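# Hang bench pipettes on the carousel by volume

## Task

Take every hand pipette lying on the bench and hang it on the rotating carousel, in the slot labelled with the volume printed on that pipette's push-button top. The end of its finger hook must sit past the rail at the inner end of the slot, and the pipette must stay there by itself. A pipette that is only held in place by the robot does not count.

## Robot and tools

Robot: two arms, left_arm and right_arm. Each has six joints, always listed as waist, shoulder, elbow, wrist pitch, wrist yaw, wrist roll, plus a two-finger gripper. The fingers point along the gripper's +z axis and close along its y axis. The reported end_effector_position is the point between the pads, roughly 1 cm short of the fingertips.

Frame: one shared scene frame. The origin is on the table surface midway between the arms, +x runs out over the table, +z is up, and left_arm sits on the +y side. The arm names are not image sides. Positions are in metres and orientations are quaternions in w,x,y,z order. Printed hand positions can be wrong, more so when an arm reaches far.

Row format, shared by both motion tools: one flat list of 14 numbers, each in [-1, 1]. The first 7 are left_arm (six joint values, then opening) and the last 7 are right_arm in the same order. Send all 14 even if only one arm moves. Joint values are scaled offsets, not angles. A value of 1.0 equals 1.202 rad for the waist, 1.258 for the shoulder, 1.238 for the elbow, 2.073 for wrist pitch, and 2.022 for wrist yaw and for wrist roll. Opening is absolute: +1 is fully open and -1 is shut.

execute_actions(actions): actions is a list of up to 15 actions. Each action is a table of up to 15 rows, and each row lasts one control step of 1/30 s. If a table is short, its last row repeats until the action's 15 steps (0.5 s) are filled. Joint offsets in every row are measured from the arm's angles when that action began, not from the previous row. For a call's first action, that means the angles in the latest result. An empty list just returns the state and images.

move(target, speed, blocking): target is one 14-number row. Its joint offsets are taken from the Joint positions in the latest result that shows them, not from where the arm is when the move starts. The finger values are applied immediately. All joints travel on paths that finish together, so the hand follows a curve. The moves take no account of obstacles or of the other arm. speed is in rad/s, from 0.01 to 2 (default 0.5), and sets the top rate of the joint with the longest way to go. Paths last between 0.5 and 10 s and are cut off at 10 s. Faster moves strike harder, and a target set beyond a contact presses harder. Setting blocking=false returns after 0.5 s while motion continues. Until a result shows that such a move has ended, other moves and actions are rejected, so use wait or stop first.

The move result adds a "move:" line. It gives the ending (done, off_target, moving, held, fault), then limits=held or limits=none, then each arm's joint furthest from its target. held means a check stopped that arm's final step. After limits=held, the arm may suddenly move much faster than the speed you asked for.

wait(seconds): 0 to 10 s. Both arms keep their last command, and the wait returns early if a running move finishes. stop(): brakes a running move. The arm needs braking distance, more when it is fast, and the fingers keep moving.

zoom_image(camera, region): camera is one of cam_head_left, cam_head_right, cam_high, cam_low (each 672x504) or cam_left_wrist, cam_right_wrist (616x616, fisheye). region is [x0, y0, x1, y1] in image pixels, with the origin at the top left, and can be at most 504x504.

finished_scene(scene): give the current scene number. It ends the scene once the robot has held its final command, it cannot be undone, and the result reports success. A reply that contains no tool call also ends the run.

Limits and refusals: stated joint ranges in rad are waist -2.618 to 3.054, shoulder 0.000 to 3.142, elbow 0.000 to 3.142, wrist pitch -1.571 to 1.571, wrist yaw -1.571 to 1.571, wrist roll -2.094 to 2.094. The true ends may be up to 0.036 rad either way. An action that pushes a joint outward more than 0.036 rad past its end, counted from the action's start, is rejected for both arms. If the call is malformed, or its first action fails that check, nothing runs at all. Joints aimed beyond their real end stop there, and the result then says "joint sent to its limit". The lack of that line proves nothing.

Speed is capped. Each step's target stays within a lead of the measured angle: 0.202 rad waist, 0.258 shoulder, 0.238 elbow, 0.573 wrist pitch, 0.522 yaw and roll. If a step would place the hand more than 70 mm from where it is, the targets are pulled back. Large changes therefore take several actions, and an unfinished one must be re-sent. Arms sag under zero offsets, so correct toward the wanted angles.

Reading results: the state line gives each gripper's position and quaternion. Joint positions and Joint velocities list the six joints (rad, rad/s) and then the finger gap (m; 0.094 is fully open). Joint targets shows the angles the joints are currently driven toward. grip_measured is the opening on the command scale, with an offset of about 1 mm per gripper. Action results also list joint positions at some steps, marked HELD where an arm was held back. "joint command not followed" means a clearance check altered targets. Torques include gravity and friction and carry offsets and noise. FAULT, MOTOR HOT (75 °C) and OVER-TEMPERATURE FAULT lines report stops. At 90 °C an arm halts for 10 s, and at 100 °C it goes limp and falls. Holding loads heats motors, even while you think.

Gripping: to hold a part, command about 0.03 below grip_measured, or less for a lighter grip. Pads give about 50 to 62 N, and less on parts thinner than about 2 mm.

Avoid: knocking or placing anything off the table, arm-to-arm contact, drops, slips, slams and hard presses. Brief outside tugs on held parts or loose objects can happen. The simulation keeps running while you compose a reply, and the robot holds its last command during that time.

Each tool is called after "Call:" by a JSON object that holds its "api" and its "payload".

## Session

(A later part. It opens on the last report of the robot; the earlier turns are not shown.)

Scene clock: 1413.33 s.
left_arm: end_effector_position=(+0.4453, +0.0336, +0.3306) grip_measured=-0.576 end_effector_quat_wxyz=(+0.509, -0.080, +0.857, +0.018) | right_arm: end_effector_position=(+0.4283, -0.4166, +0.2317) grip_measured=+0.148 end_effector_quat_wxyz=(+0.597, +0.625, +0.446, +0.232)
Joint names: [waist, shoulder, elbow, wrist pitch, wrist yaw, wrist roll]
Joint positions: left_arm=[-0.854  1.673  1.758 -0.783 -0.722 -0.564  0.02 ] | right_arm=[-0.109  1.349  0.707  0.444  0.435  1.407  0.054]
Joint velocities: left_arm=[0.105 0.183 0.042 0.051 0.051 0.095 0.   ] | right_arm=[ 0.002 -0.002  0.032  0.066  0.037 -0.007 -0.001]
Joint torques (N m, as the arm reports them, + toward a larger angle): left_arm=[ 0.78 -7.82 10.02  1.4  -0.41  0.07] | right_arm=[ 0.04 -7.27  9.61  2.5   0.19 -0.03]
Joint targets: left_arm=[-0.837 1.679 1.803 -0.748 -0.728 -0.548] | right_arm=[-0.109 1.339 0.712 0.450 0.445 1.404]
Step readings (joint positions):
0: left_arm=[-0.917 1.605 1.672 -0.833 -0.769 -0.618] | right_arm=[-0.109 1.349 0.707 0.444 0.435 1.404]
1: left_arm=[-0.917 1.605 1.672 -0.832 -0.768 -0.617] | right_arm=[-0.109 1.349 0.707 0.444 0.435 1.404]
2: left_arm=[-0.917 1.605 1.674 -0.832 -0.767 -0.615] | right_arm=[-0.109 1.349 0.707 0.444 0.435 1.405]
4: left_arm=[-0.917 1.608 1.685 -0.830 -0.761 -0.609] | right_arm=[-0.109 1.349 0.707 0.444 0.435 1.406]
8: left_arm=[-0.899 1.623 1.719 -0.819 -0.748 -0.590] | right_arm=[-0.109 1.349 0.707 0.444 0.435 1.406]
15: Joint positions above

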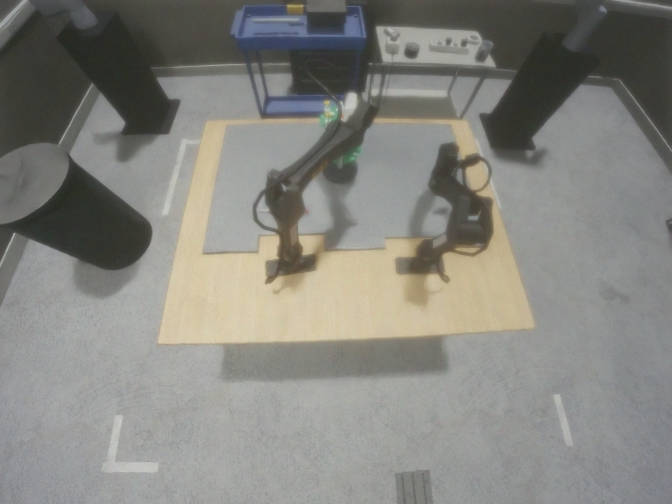

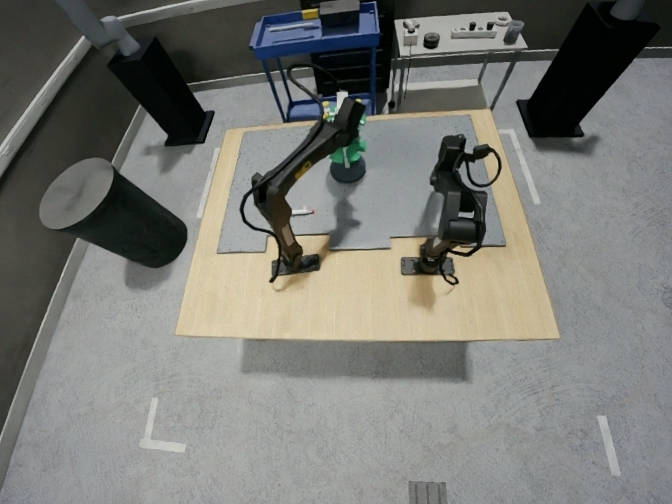

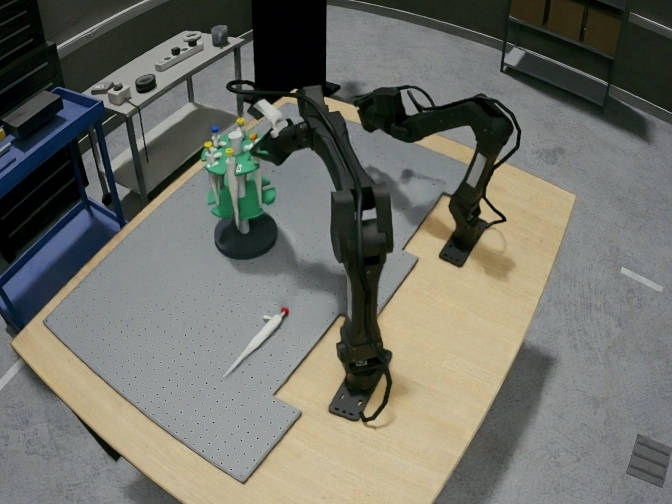

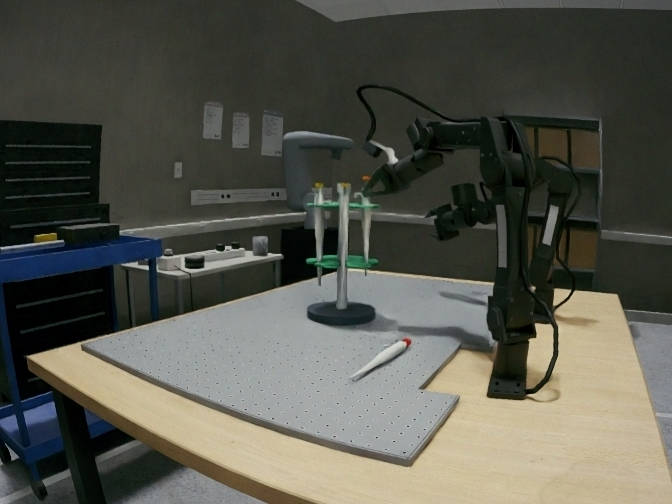

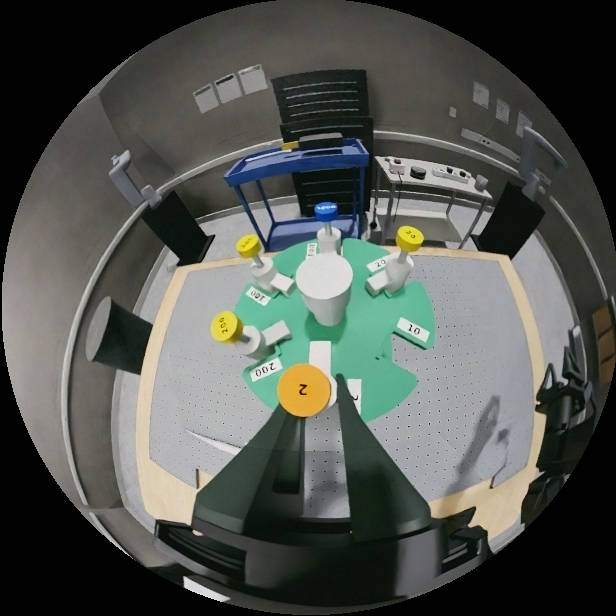

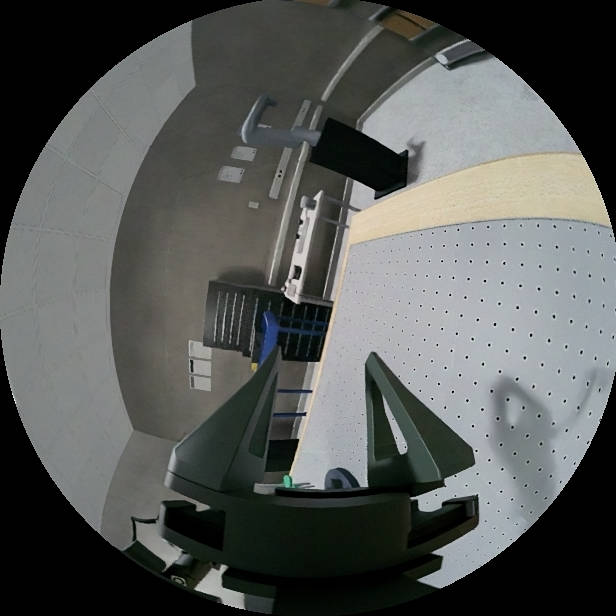

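Call:
{"api": "execute_actions", "payload": {"actions": []}}

Call:
{"api": "zoom_image", "payload": {"camera": "cam_left_wrist", "region": [230, 270, 410, 430]}}

Call:
{"api": "zoom_image", "payload": {"camera": "cam_low", "region": [300, 165, 420, 295]}}

Scene clock: 1416.40 s.
left_arm: end_effector_position=(+0.4473, +0.0327, +0.3264) grip_measured=-0.576 end_effector_quat_wxyz=(+0.505, -0.074, +0.860, +0.023) | right_arm: end_effector_position=(+0.4283, -0.4166, +0.2317) grip_measured=+0.148 end_effector_quat_wxyz=(+0.597, +0.625, +0.446, +0.232)
Joint names: [waist, shoulder, elbow, wrist pitch, wrist yaw, wrist roll]
Joint positions: left_arm=[-0.851  1.683  1.759 -0.783 -0.717 -0.552  0.02 ] | right_arm=[-0.109  1.349  0.707  0.444  0.435  1.407  0.054]
Joint velocities: left_arm=[-0.002  0.007  0.002  0.037 -0.007  0.007 -0.   ] | right_arm=[-0.012  0.007  0.002 -0.022 -0.066 -0.022 -0.001]
Joint torques (N m, as the arm reports them, + toward a larger angle): left_arm=[ 1.15 -7.73 10.19  1.47 -0.38  0.04] | right_arm=[-0.1  -7.26  9.65  2.5   0.19 -0.01]
Joint targets: left_arm=[-0.837 1.679 1.803 -0.748 -0.729 -0.547] | right_arm=[-0.109 1.339 0.712 0.450 0.445 1.404]

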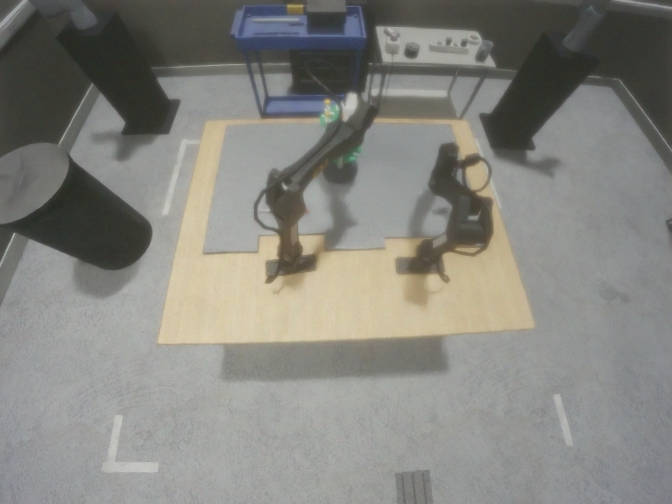

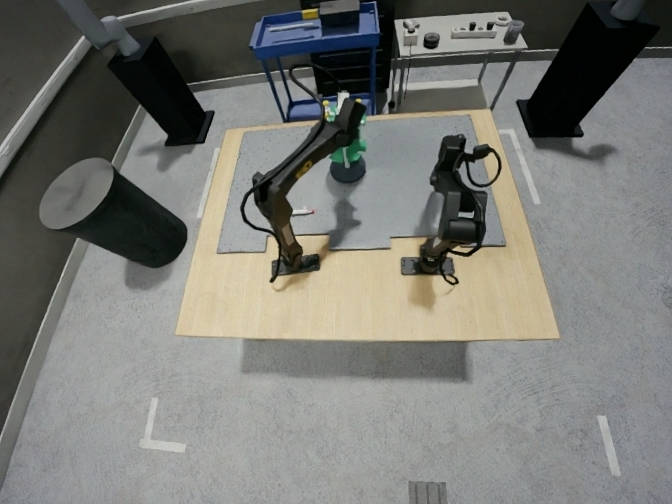

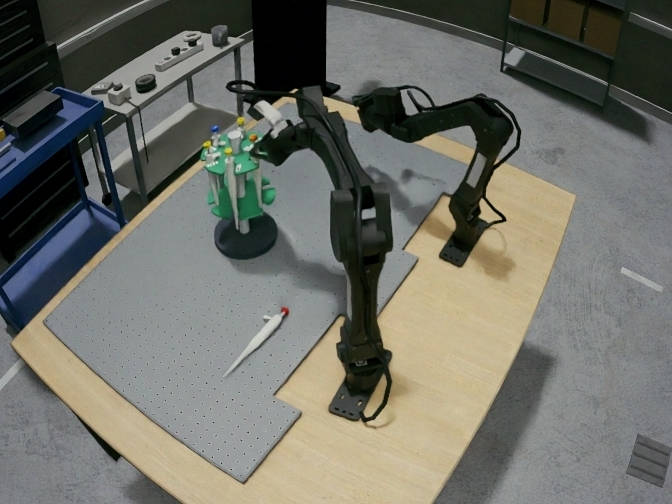

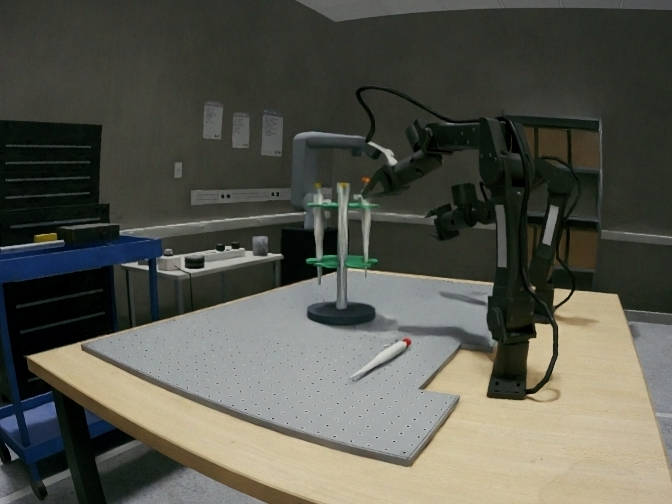

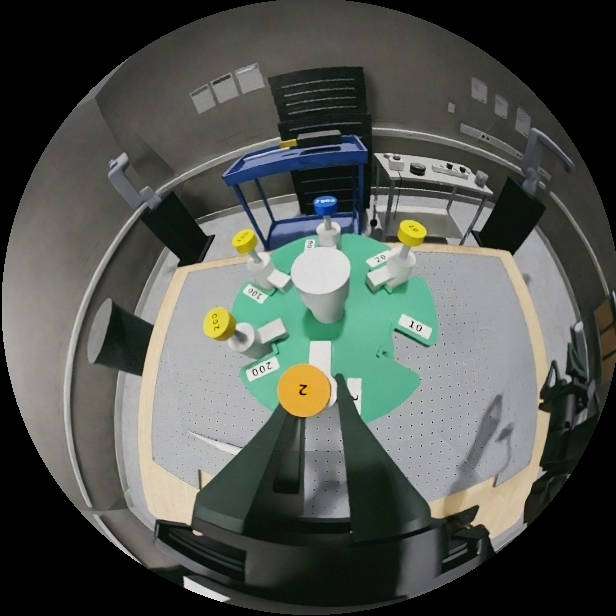

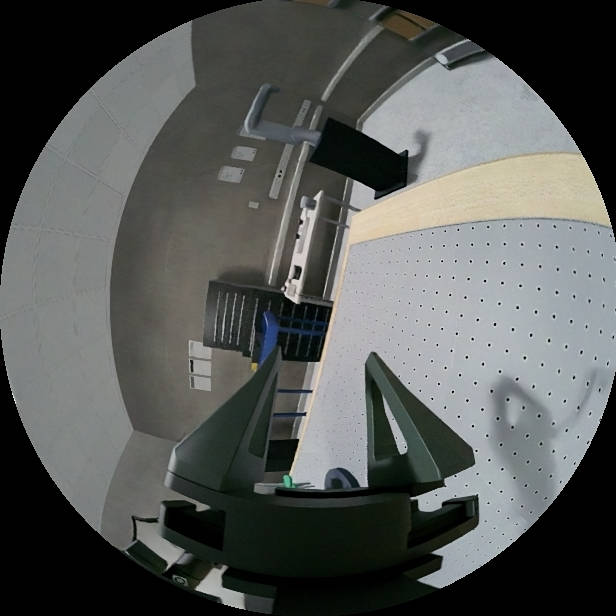

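Region (230, 270, 410, 430) of cam_left_wrist's 616x616 image, scaled by 2.800, with more detail than that image has.

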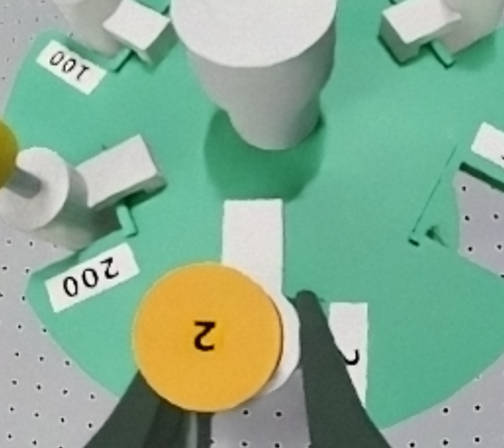

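Region (300, 165, 420, 295) of cam_low's 672x504 image, scaled by 3.877, with more detail than that image has; it fills the left 465 columns of this view, and the rest is white.

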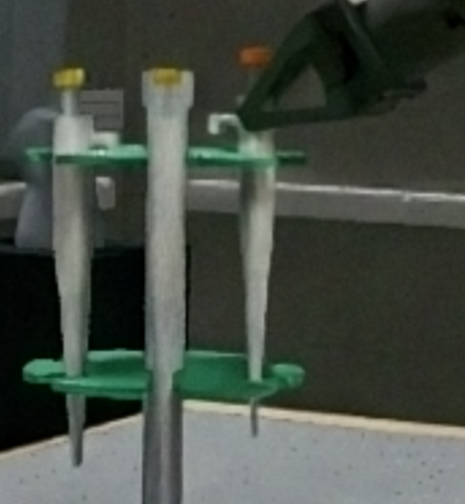

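Call:
{"api": "execute_actions", "payload": {"actions": [[[0.004,-0.008,0.025,0.0165,-0.006,0.002,-0.615,0,-0.008,0.004,0.003,0.005,-0.002,0.15],[0.0,-0.012,0.014,0.0165,-0.006,0.002,-0.615,0,-0.008,0.004,0.003,0.005,-0.002,0.15],[-0.002,-0.016,0.004,0.0165,-0.006,0.002,-0.615,0,-0.008,0.004,0.003,0.005,-0.002,0.15],[-0.002,-0.018,-0.004,0.0172,-0.006,0.002,-0.615,0,-0.008,0.004,0.003,0.005,-0.002,0.15],[-0.002,-0.018,-0.01,0.0182,-0.006,0.002,-0.615,0,-0.008,0.004,0.003,0.005,-0.002,0.15],[-0.002,-0.018,-0.015,0.0194,-0.006,0.002,-0.615,0,-0.008,0.004,0.003,0.005,-0.002,0.15],[-0.002,-0.018,-0.019,0.0206,-0.006,0.002,-0.615,0,-0.008,0.004,0.003,0.005,-0.002,0.15],[-0.002,-0.018,-0.023,0.0218,-0.006,0.002,-0.615,0,-0.008,0.004,0.003,0.005,-0.002,0.15],[-0.002,-0.018,-0.027,0.023,-0.006,0.002,-0.615,0,-0.008,0.004,0.003,0.005,-0.002,0.15],[-0.002,-0.018,-0.031,0.024,-0.006,0.002,-0.615,0,-0.008,0.004,0.003,0.005,-0.002,0.15],[-0.002,-0.018,-0.034,0.025,-0.006,0.002,-0.615,0,-0.008,0.004,0.003,0.005,-0.002,0.15],[-0.002,-0.018,-0.037,0.0256,-0.006,0.002,-0.615,0,-0.008,0.004,0.003,0.005,-0.002,0.15],[-0.002,-0.018,-0.039,0.0256,-0.006,0.002,-0.615,0,-0.008,0.004,0.003,0.005,-0.002,0.15],[-0.002,-0.018,-0.04,0.0256,-0.006,0.002,-0.615,0,-0.008,0.004,0.003,0.005,-0.002,0.15]]]}}

Call:
{"api": "zoom_image", "payload": {"camera": "cam_low", "region": [300, 165, 420, 295]}}

Scene clock: 1452.83 s.
left_arm: end_effector_position=(+0.4463, +0.0328, +0.3127) grip_measured=-0.576 end_effector_quat_wxyz=(+0.495, -0.068, +0.866, +0.030) | right_arm: end_effector_position=(+0.4283, -0.4166, +0.2317) grip_measured=+0.148 end_effector_quat_wxyz=(+0.597, +0.625, +0.446, +0.232)
Joint names: [waist, shoulder, elbow, wrist pitch, wrist yaw, wrist roll]
Joint positions: left_arm=[-0.851  1.683  1.722 -0.775 -0.713 -0.552  0.02 ] | right_arm=[-0.109  1.349  0.707  0.444  0.435  1.407  0.054]
Joint velocities: left_arm=[ 0.007 -0.007 -0.002  0.037 -0.022  0.007  0.   ] | right_arm=[-0.007  0.027  0.007  0.022 -0.007 -0.037 -0.001]
Joint torques (N m, as the arm reports them, + toward a larger angle): left_arm=[-0.2  -9.3   5.93  1.47 -0.43  0.03] | right_arm=[-0.07 -7.24  9.62  2.52  0.19 -0.04]
Joint targets: left_arm=[-0.853 1.660 1.709 -0.730 -0.729 -0.548] | right_arm=[-0.109 1.339 0.712 0.450 0.445 1.403]
Step readings (joint positions):
0: left_arm=[-0.851 1.683 1.759 -0.783 -0.717 -0.552] | right_arm=[-0.109 1.349 0.707 0.444 0.435 1.407]
1: left_arm=[-0.851 1.683 1.759 -0.783 -0.717 -0.552] | right_arm=[-0.109 1.349 0.707 0.444 0.435 1.407]
2: left_arm=[-0.851 1.683 1.759 -0.783 -0.717 -0.552] | right_arm=[-0.109 1.349 0.707 0.444 0.435 1.407]
4: left_arm=[-0.851 1.683 1.759 -0.783 -0.717 -0.552] | right_arm=[-0.109 1.349 0.707 0.444 0.435 1.407]
8: left_arm=[-0.851 1.683 1.753 -0.782 -0.717 -0.552] | right_arm=[-0.109 1.349 0.707 0.444 0.435 1.407]
15: Joint positions above

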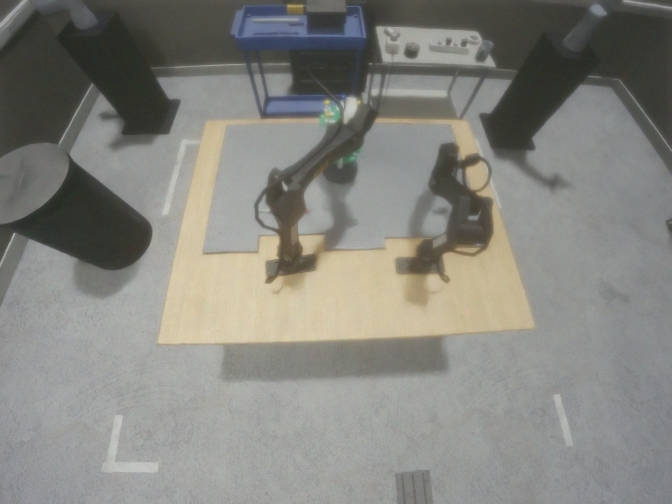

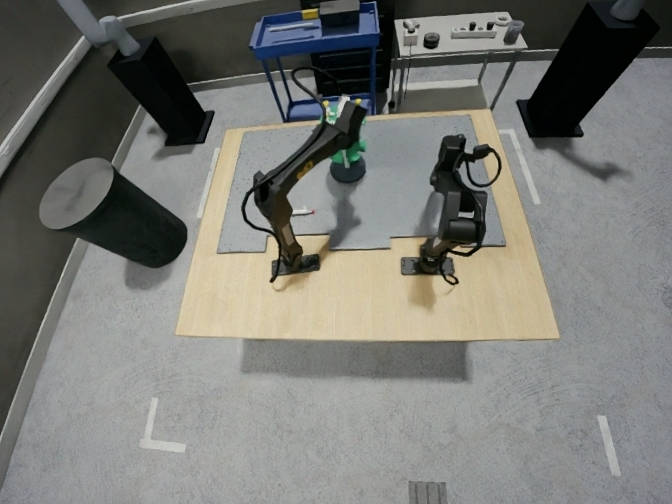

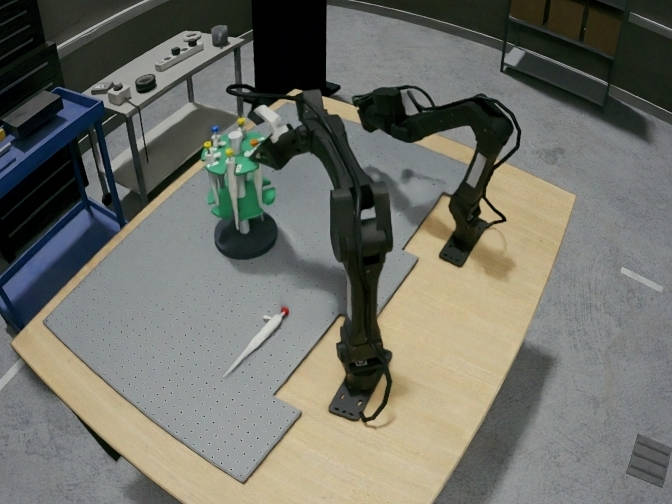

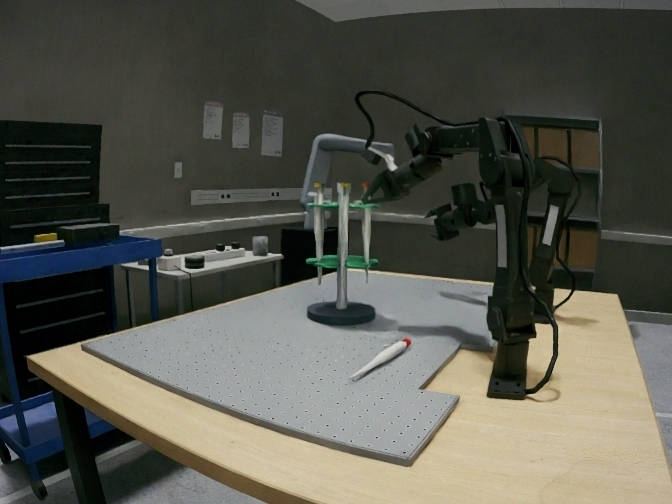

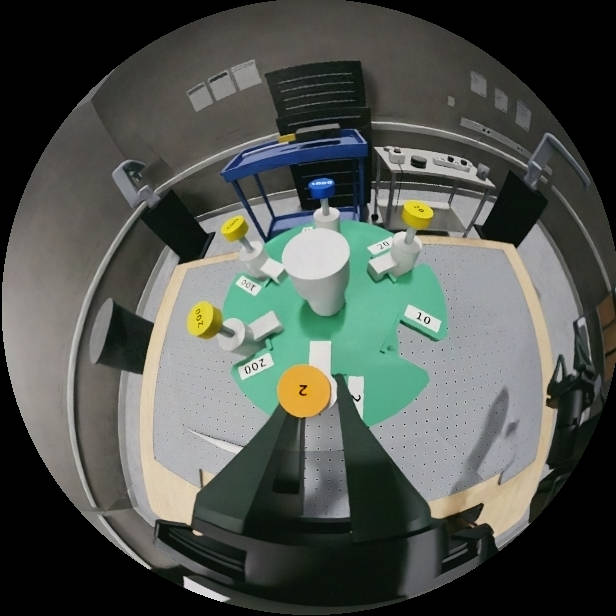

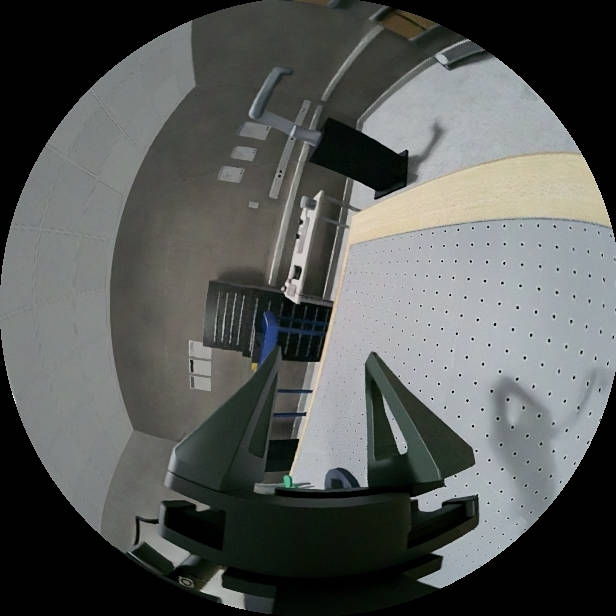

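Region (300, 165, 420, 295) of cam_low's 672x504 image, scaled by 3.877, with more detail than that image has; it fills the left 465 columns of this view, and the rest is white.

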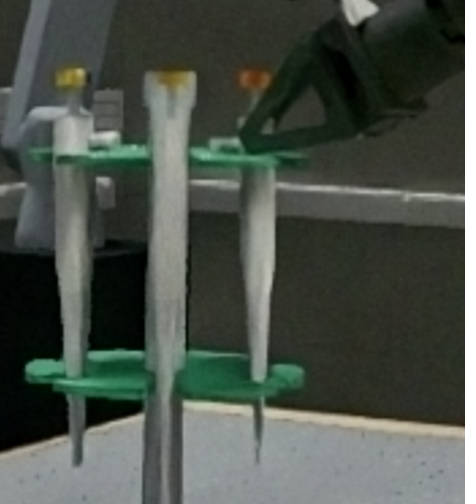

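Call:
{"api": "execute_actions", "payload": {"actions": [[[0,-0.018,-0.006,0.018,-0.006,0,-0.59,0,-0.008,0.004,0.003,0.005,-0.002,0.15],[0,-0.018,-0.002,0.016,-0.006,0,-0.572,0,-0.008,0.004,0.003,0.005,-0.002,0.15],[0,-0.018,0.002,0.014,-0.006,0,-0.55,0,-0.008,0.004,0.003,0.005,-0.002,0.15],[0,-0.018,0.006,0.012,-0.006,0,-0.48,0,-0.008,0.004,0.003,0.005,-0.002,0.15],[0,-0.022,0.01,0.012,-0.006,0,-0.37,0,-0.008,0.004,0.003,0.005,-0.002,0.15],[0,-0.028,0.014,0.012,-0.006,0,-0.25,0,-0.008,0.004,0.003,0.005,-0.002,0.15],[-0.004,-0.036,0.015,0.012,-0.006,0,-0.12,0,-0.008,0.004,0.003,0.005,-0.002,0.15],[-0.008,-0.046,0.015,0.012,-0.006,0,0.0,0,-0.008,0.004,0.003,0.005,-0.002,0.15],[-0.012,-0.058,0.015,0.012,-0.006,0,0.05,0,-0.008,0.004,0.003,0.005,-0.002,0.15],[-0.016,-0.071,0.015,0.012,-0.006,0,0.05,0,-0.008,0.004,0.003,0.005,-0.002,0.15],[-0.02,-0.085,0.015,0.012,-0.006,0,0.05,0,-0.008,0.004,0.003,0.005,-0.002,0.15],[-0.024,-0.1,0.015,0.012,-0.006,0,0.05,0,-0.008,0.004,0.003,0.005,-0.002,0.15],[-0.028,-0.115,0.015,0.012,-0.006,0,0.05,0,-0.008,0.004,0.003,0.005,-0.002,0.15],[-0.031,-0.13,0.015,0.012,-0.006,0,0.05,0,-0.008,0.004,0.003,0.005,-0.002,0.15],[-0.033,-0.145,0.015,0.012,-0.006,0,0.05,0,-0.008,0.004,0.003,0.005,-0.002,0.15]],[[-0.008,-0.065,0.008,0.005,-0.002,-0.01,0.05,0,-0.008,0.004,0.003,0.005,-0.002,0.15],[-0.008,-0.083,0.0,0.0,0.003,-0.02,0.05,0,-0.008,0.004,0.003,0.005,-0.002,0.15],[-0.008,-0.101,-0.012,-0.005,0.009,-0.03,0.05,0,-0.008,0.004,0.003,0.005,-0.002,0.15],[-0.006,-0.119,-0.026,-0.01,0.016,-0.04,0.05,0,-0.008,0.004,0.003,0.005,-0.002,0.15],[-0.003,-0.137,-0.042,-0.016,0.023,-0.05,0.05,0,-0.008,0.004,0.003,0.005,-0.002,0.15],[0.0,-0.155,-0.059,-0.022,0.031,-0.06,0.05,0,-0.008,0.004,0.003,0.005,-0.002,0.15],[0.004,-0.173,-0.076,-0.028,0.039,-0.07,0.05,0,-0.008,0.004,0.003,0.005,-0.002,0.15],[0.009,-0.191,-0.093,-0.034,0.047,-0.08,0.05,0,-0.008,0.004,0.003,0.005,-0.002,0.15],[0.015,-0.209,-0.11,-0.04,0.055,-0.09,0.05,0,-0.008,0.004,0.003,0.005,-0.002,0.15],[0.021,-0.226,-0.127,-0.046,0.063,-0.1,0.05,0,-0.008,0.004,0.003,0.005,-0.002,0.15],[0.027,-0.242,-0.144,-0.052,0.071,-0.11,0.05,0,-0.008,0.004,0.003,0.005,-0.002,0.15],[0.033,-0.256,-0.16,-0.058,0.079,-0.12,0.1,0,-0.008,0.004,0.003,0.005,-0.002,0.15],[0.039,-0.268,-0.175,-0.064,0.086,-0.13,0.15,0,-0.008,0.004,0.003,0.005,-0.002,0.15],[0.044,-0.277,-0.189,-0.069,0.092,-0.14,0.2,0,-0.008,0.004,0.003,0.005,-0.002,0.15],[0.048,-0.283,-0.2,-0.073,0.097,-0.148,0.3,0,-0.008,0.004,0.003,0.005,-0.002,0.15]]]}}

Scene clock: 1494.63 s.
left_arm: end_effector_position=(+0.3583, +0.0908, +0.3627) grip_measured=+0.252 end_effector_quat_wxyz=(+0.495, -0.155, +0.848, -0.110) | right_arm: end_effector_position=(+0.4283, -0.4166, +0.2317) grip_measured=+0.148 end_effector_quat_wxyz=(+0.597, +0.625, +0.446, +0.232)
Joint names: [waist, shoulder, elbow, wrist pitch, wrist yaw, wrist roll]
Joint positions: left_arm=[-0.836  1.262  1.517 -0.872 -0.574 -0.767  0.059] | right_arm=[-0.109  1.349  0.707  0.444  0.435  1.407  0.054]
Joint velocities: left_arm=[ 0.188 -0.354 -0.501 -0.374  0.344 -0.535  0.094] | right_arm=[-0.012 -0.012 -0.007 -0.022  0.051 -0.022 -0.   ]
Joint torques (N m, as the arm reports them, + toward a larger angle): left_arm=[ 0.62 -4.78  5.66  1.26 -0.2  -0.02] | right_arm=[-0.05 -7.31  9.55  2.5   0.18 -0.03]
Joint targets: left_arm=[-0.817 1.224 1.474 -0.924 -0.517 -0.852] | right_arm=[-0.109 1.339 0.712 0.450 0.445 1.403]
Step readings (joint positions; steps 1 to 15: 1st action; 16 to 30: 2nd action):
0: left_arm=[-0.851 1.683 1.722 -0.774 -0.713 -0.552] | right_arm=[-0.109 1.349 0.707 0.444 0.435 1.407]
1: left_arm=[-0.851 1.683 1.722 -0.774 -0.713 -0.552] | right_arm=[-0.109 1.349 0.707 0.444 0.435 1.407]
2: left_arm=[-0.851 1.683 1.722 -0.774 -0.713 -0.552] | right_arm=[-0.109 1.349 0.707 0.444 0.435 1.407]
4: left_arm=[-0.851 1.683 1.722 -0.774 -0.713 -0.552] | right_arm=[-0.109 1.349 0.707 0.444 0.435 1.407]
8: left_arm=[-0.851 1.679 1.722 -0.773 -0.713 -0.552] | right_arm=[-0.109 1.349 0.707 0.444 0.435 1.407]
15: left_arm=[-0.875 1.580 1.722 -0.772 -0.713 -0.552] | right_arm=[-0.109 1.349 0.707 0.444 0.435 1.407]
16: left_arm=[-0.879 1.558 1.722 -0.772 -0.712 -0.554] | right_arm=[-0.109 1.349 0.707 0.444 0.435 1.407]
17: left_arm=[-0.880 1.536 1.722 -0.772 -0.711 -0.559] | right_arm=[-0.109 1.349 0.707 0.444 0.435 1.407]
19: left_arm=[-0.880 1.493 1.720 -0.774 -0.704 -0.578] | right_arm=[-0.109 1.349 0.707 0.444 0.435 1.407]
23: left_arm=[-0.879 1.394 1.663 -0.789 -0.669 -0.638] | right_arm=[-0.109 1.349 0.707 0.444 0.435 1.407]
30: Joint positions above

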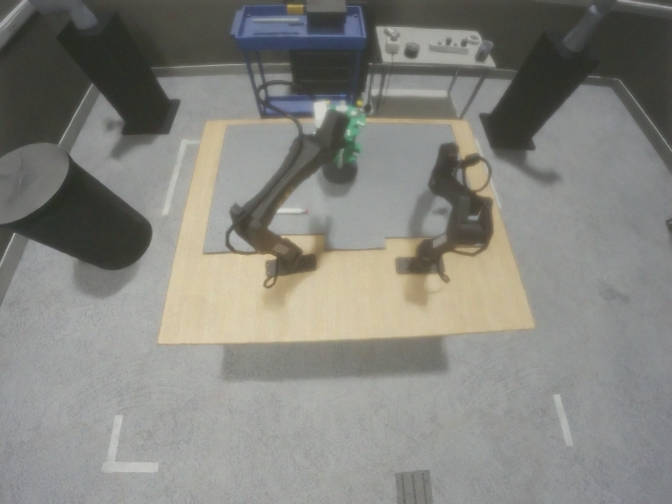

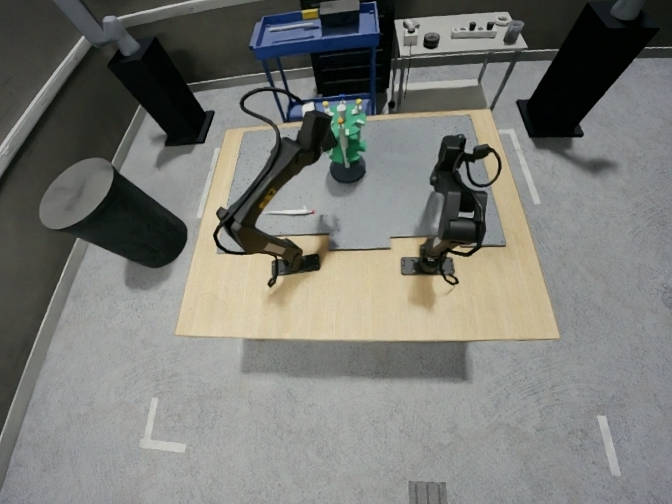

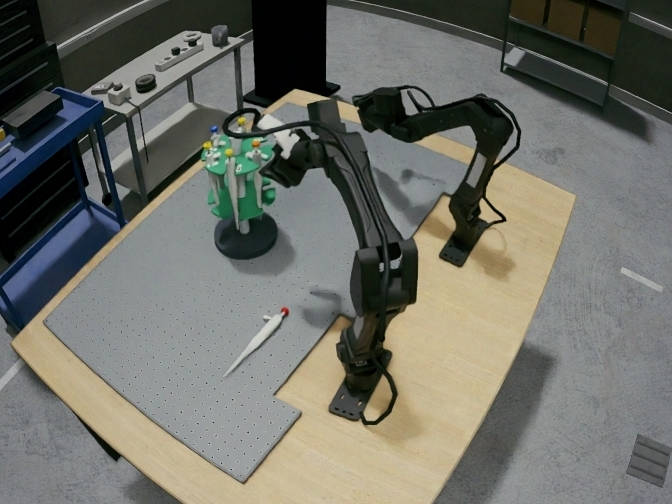

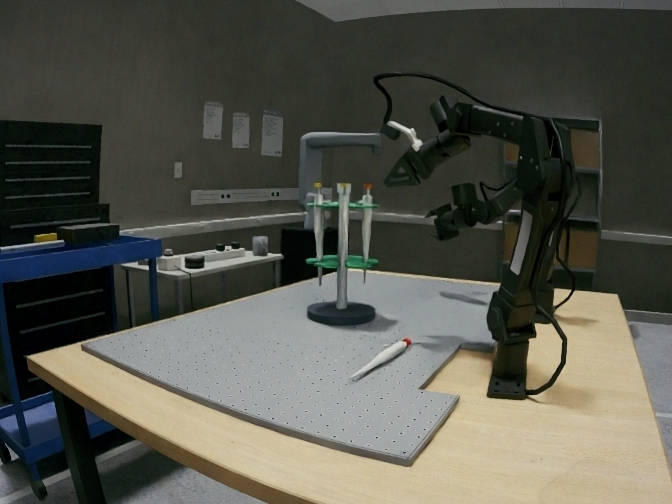

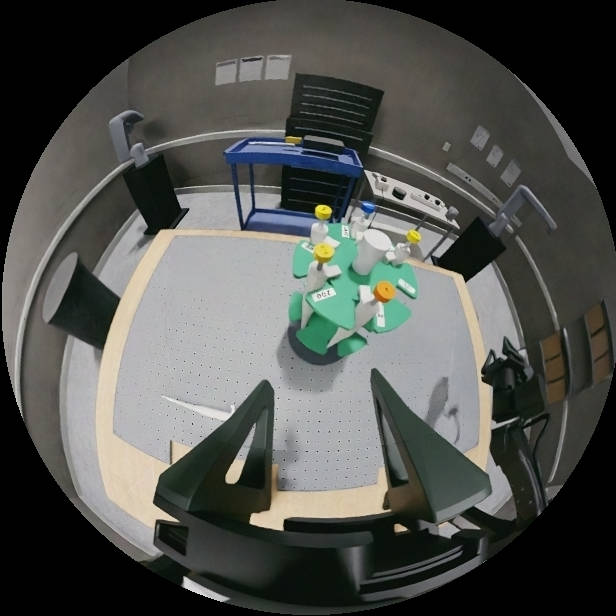

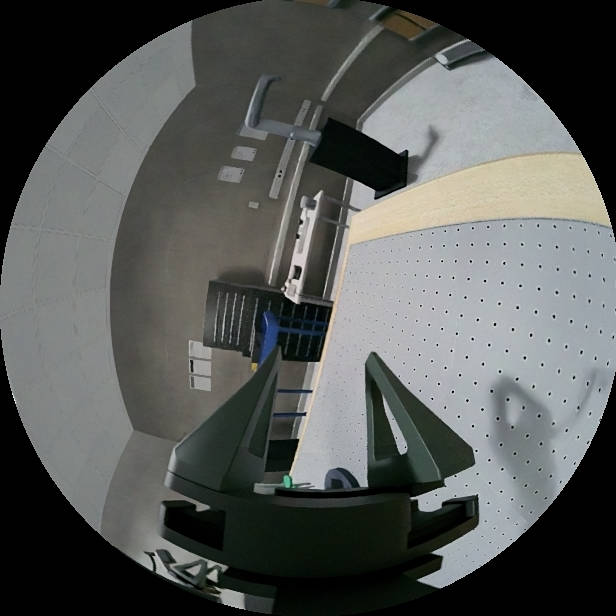

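Call:
{"api": "move", "payload": {"target": [0.7329,0.1789,-0.4192,-0.1124,0.2883,-0.3269,0.3,0.7488,0.2623,-0.2334,0.3922,0.0964,0.0811,0.15], "speed": 1.3}}

Scene clock: 1505.07 s.
left_arm: end_effector_position=(+0.2740, +0.2778, +0.0723) grip_measured=+0.299 end_effector_quat_wxyz=(-0.005, -0.713, +0.701, -0.002) | right_arm: end_effector_position=(+0.3802, -0.0858, +0.1740) grip_measured=+0.148 end_effector_quat_wxyz=(+0.463, +0.464, +0.527, +0.541)
Joint names: [waist, shoulder, elbow, wrist pitch, wrist yaw, wrist roll]
Joint positions: left_arm=[ 0.039  1.489  1.005 -1.093  0.009 -1.421  0.061] | right_arm=[0.787 1.666 0.432 1.251 0.618 1.574 0.054]
Joint velocities: left_arm=[ 0.012  0.002  0.002  0.007  0.051 -0.007 -0.001] | right_arm=[-0.007 -0.017 -0.002 -0.007  0.007  0.007  0.001]
Joint torques (N m, as the arm reports them, + toward a larger angle): left_arm=[ 0.58 -5.    5.46 -0.03  0.   -0.05] | right_arm=[ 0.24 -6.12  5.16  2.39  0.12 -0.03]
Joint targets: left_arm=[0.045 1.487 0.998 -1.105 0.009 -1.428] | right_arm=[0.791 1.679 0.418 1.257 0.630 1.571]
move: done; limits=none; left_arm: farthest joint: the wrist pitch, 0.012 radians from its target (0.184 radians at the start); right_arm: farthest joint: the elbow, 0.014 radians from its target (0.289 radians at the start)

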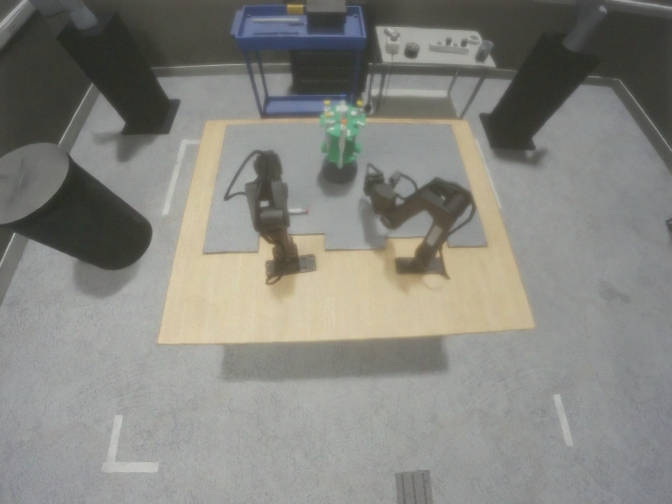

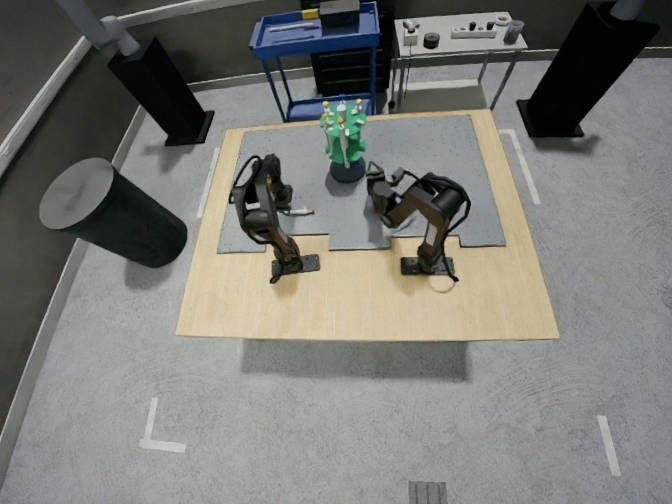

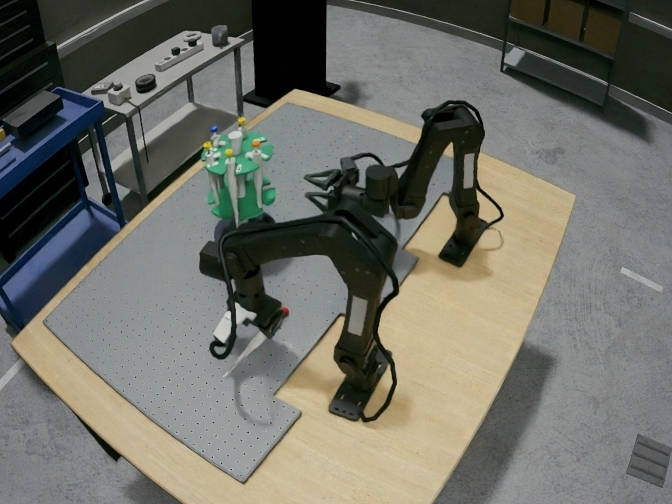

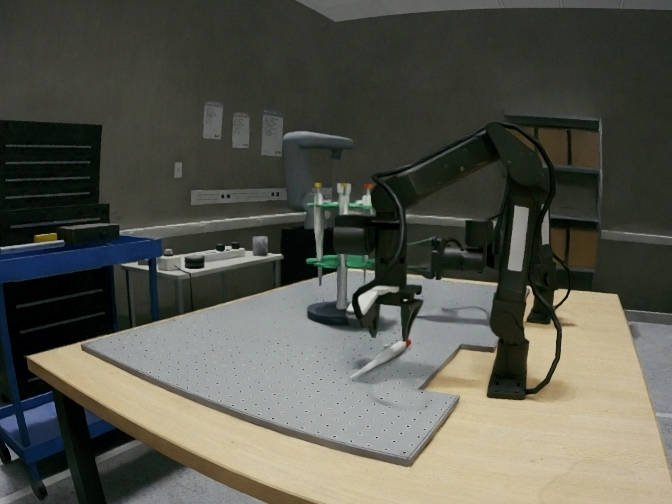

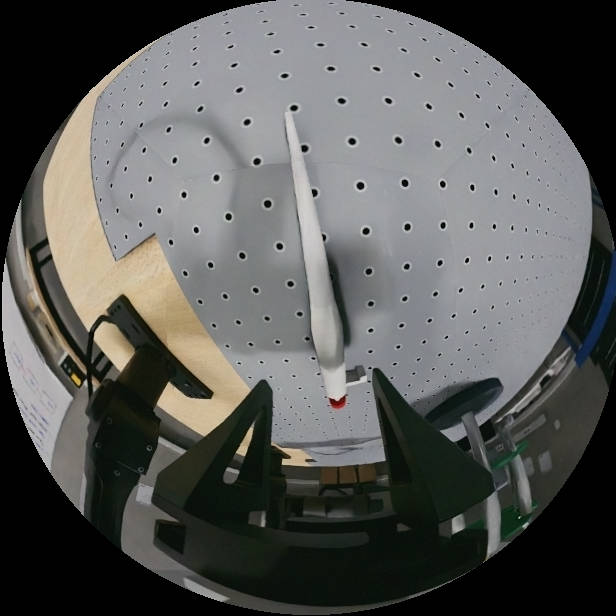

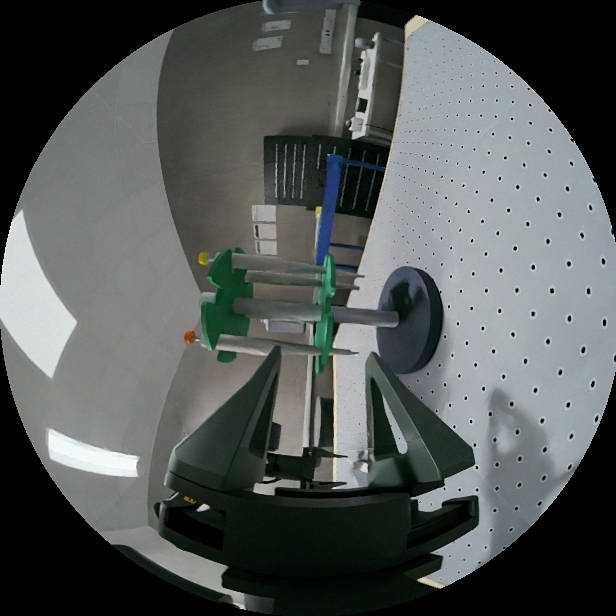

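Call:
{"api": "execute_actions", "payload": {"actions": [[[0,-0.002,-0.006,0.016,0,-0.005,0.3,0.008,0.004,0.0,-0.004,0.004,0,0.15],[0,0.0,-0.008,0.022,0,-0.007,0.3,0.015,0.004,0.0,-0.008,0.004,0,0.15],[0,0.002,-0.012,0.029,0,-0.009,0.3,0.024,0.004,0.0,-0.011,0.004,0,0.15],[0,0.005,-0.018,0.036,0,-0.011,0.3,0.035,0.004,0.0,-0.013,0.004,0,0.15],[0,0.008,-0.024,0.043,0,-0.013,0.3,0.047,0.004,0.0,-0.015,0.004,0,0.15],[0,0.012,-0.031,0.05,0,-0.0134,0.3,0.06,0.004,0.0,-0.017,0.004,0,0.15],[0,0.016,-0.038,0.057,0,-0.0134,0.3,0.074,0.004,0.0,-0.018,0.004,0,0.15],[0,0.02,-0.045,0.063,0,-0.0134,0.3,0.089,0.004,0.0,-0.018,0.004,0,0.15],[0,0.024,-0.052,0.069,0,-0.0134,0.3,0.104,0.004,0.0,-0.018,0.004,0,0.15],[0,0.028,-0.059,0.075,0,-0.0134,0.3,0.119,0.004,0.0,-0.018,0.004,0,0.15],[0,0.032,-0.066,0.08,0,-0.0134,0.3,0.134,0.004,0.0,-0.018,0.004,0,0.15],[0,0.035,-0.073,0.083,0,-0.0134,0.3,0.149,0.004,0.0,-0.018,0.004,0,0.15],[0,0.038,-0.078,0.083,0,-0.0134,0.3,0.163,0.004,0.0,-0.018,0.004,0,0.15],[0,0.04,-0.082,0.083,0,-0.0134,0.3,0.174,0.004,0.0,-0.018,0.004,0,0.15],[0,0.0409,-0.0848,0.083,0,-0.0134,0.3,0.18,0.004,0.0,-0.018,0.004,0,0.15]]]}}

Scene clock: 1536.53 s.
left_arm: end_effector_position=(+0.2783, +0.2785, +0.0420) grip_measured=+0.299 end_effector_quat_wxyz=(-0.001, -0.719, +0.695, -0.005) | right_arm: end_effector_position=(+0.3360, -0.0218, +0.1697) grip_measured=+0.148 end_effector_quat_wxyz=(+0.410, +0.414, +0.574, +0.576)
Joint names: [waist, shoulder, elbow, wrist pitch, wrist yaw, wrist roll]
Joint positions: left_arm=[ 0.039  1.534  0.921 -0.954  0.009 -1.44   0.061] | right_arm=[0.978 1.666 0.432 1.232 0.622 1.577 0.054]
Joint velocities: left_arm=[-0.007  0.09  -0.173  0.11  -0.066 -0.022 -0.001] | right_arm=[ 0.383  0.017 -0.002 -0.022  0.037 -0.007  0.001]
Joint torques (N m, as the arm reports them, + toward a larger angle): left_arm=[ 0.   -5.09  5.06  0.26  0.01 -0.07] | right_arm=[ 0.08 -6.92  6.5   2.12  0.06 -0.04]
Joint targets: left_arm=[0.039 1.541 0.900 -0.921 0.009 -1.448] | right_arm=[1.004 1.671 0.432 1.214 0.627 1.574]
Step readings (joint positions):
0: left_arm=[0.039 1.489 1.005 -1.093 0.009 -1.421] | right_arm=[0.787 1.666 0.432 1.252 0.619 1.574]
1: left_arm=[0.039 1.489 1.005 -1.091 0.009 -1.422] | right_arm=[0.787 1.666 0.432 1.252 0.619 1.575]
2: left_arm=[0.039 1.489 1.005 -1.086 0.009 -1.423] | right_arm=[0.789 1.666 0.432 1.252 0.619 1.575]
4: left_arm=[0.039 1.489 1.005 -1.071 0.009 -1.427] | right_arm=[0.798 1.666 0.432 1.250 0.620 1.576]
8: left_arm=[0.039 1.494 0.984 -1.022 0.009 -1.435] | right_arm=[0.853 1.666 0.432 1.239 0.622 1.577]
15: Joint positions above

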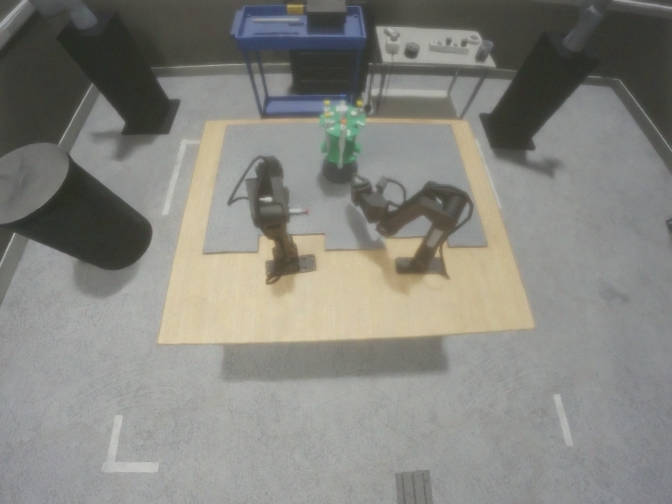

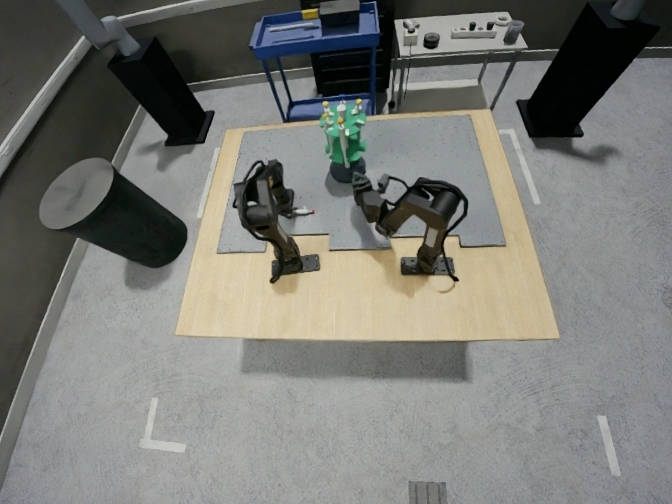

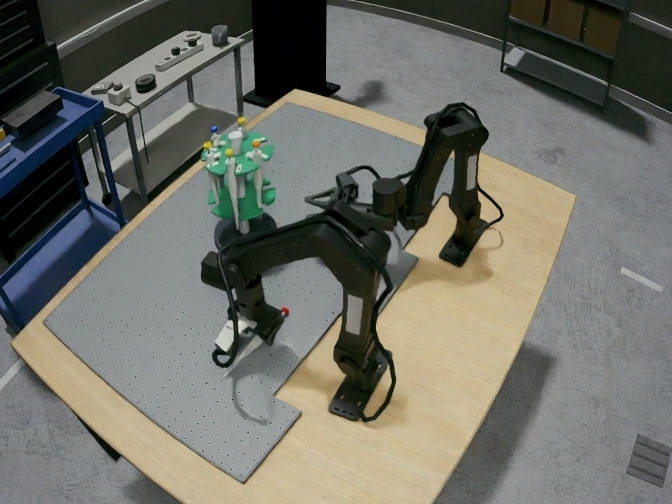

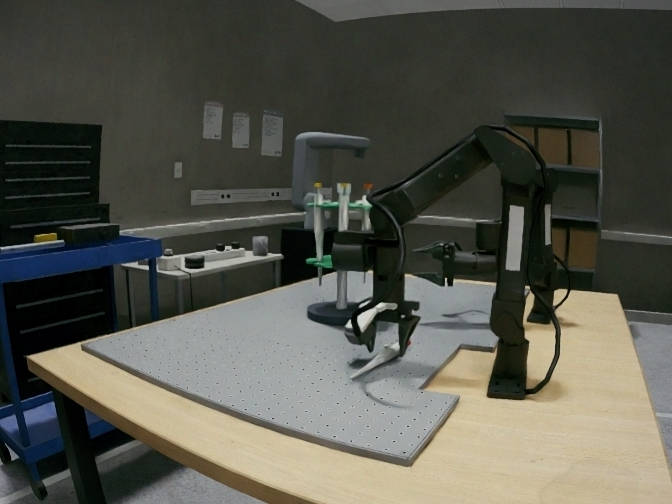

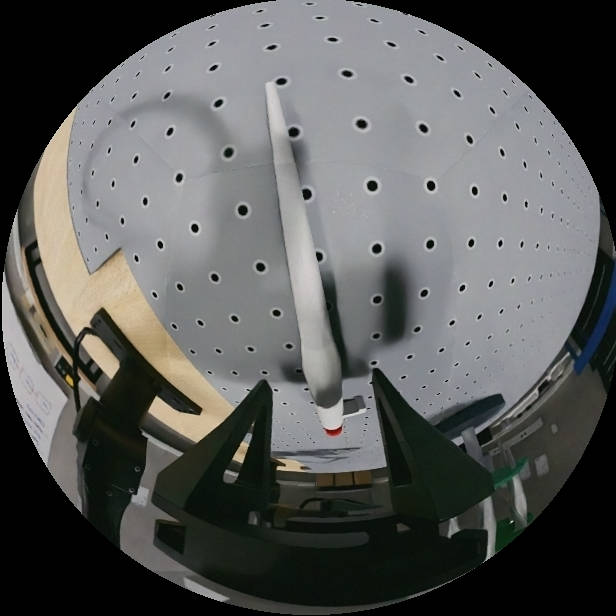

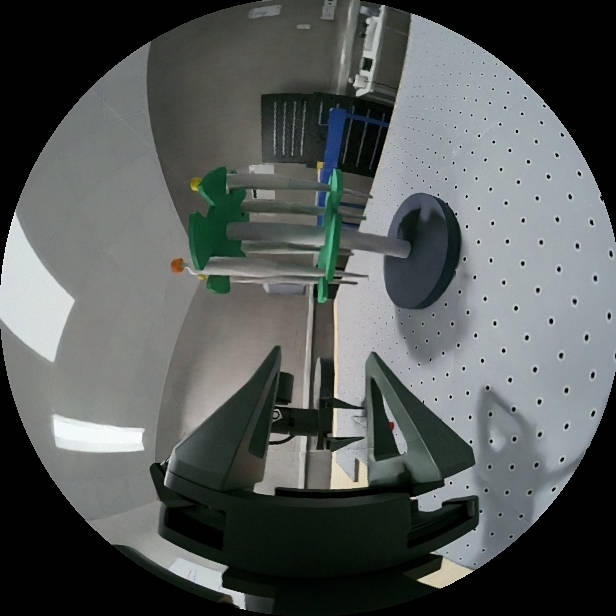

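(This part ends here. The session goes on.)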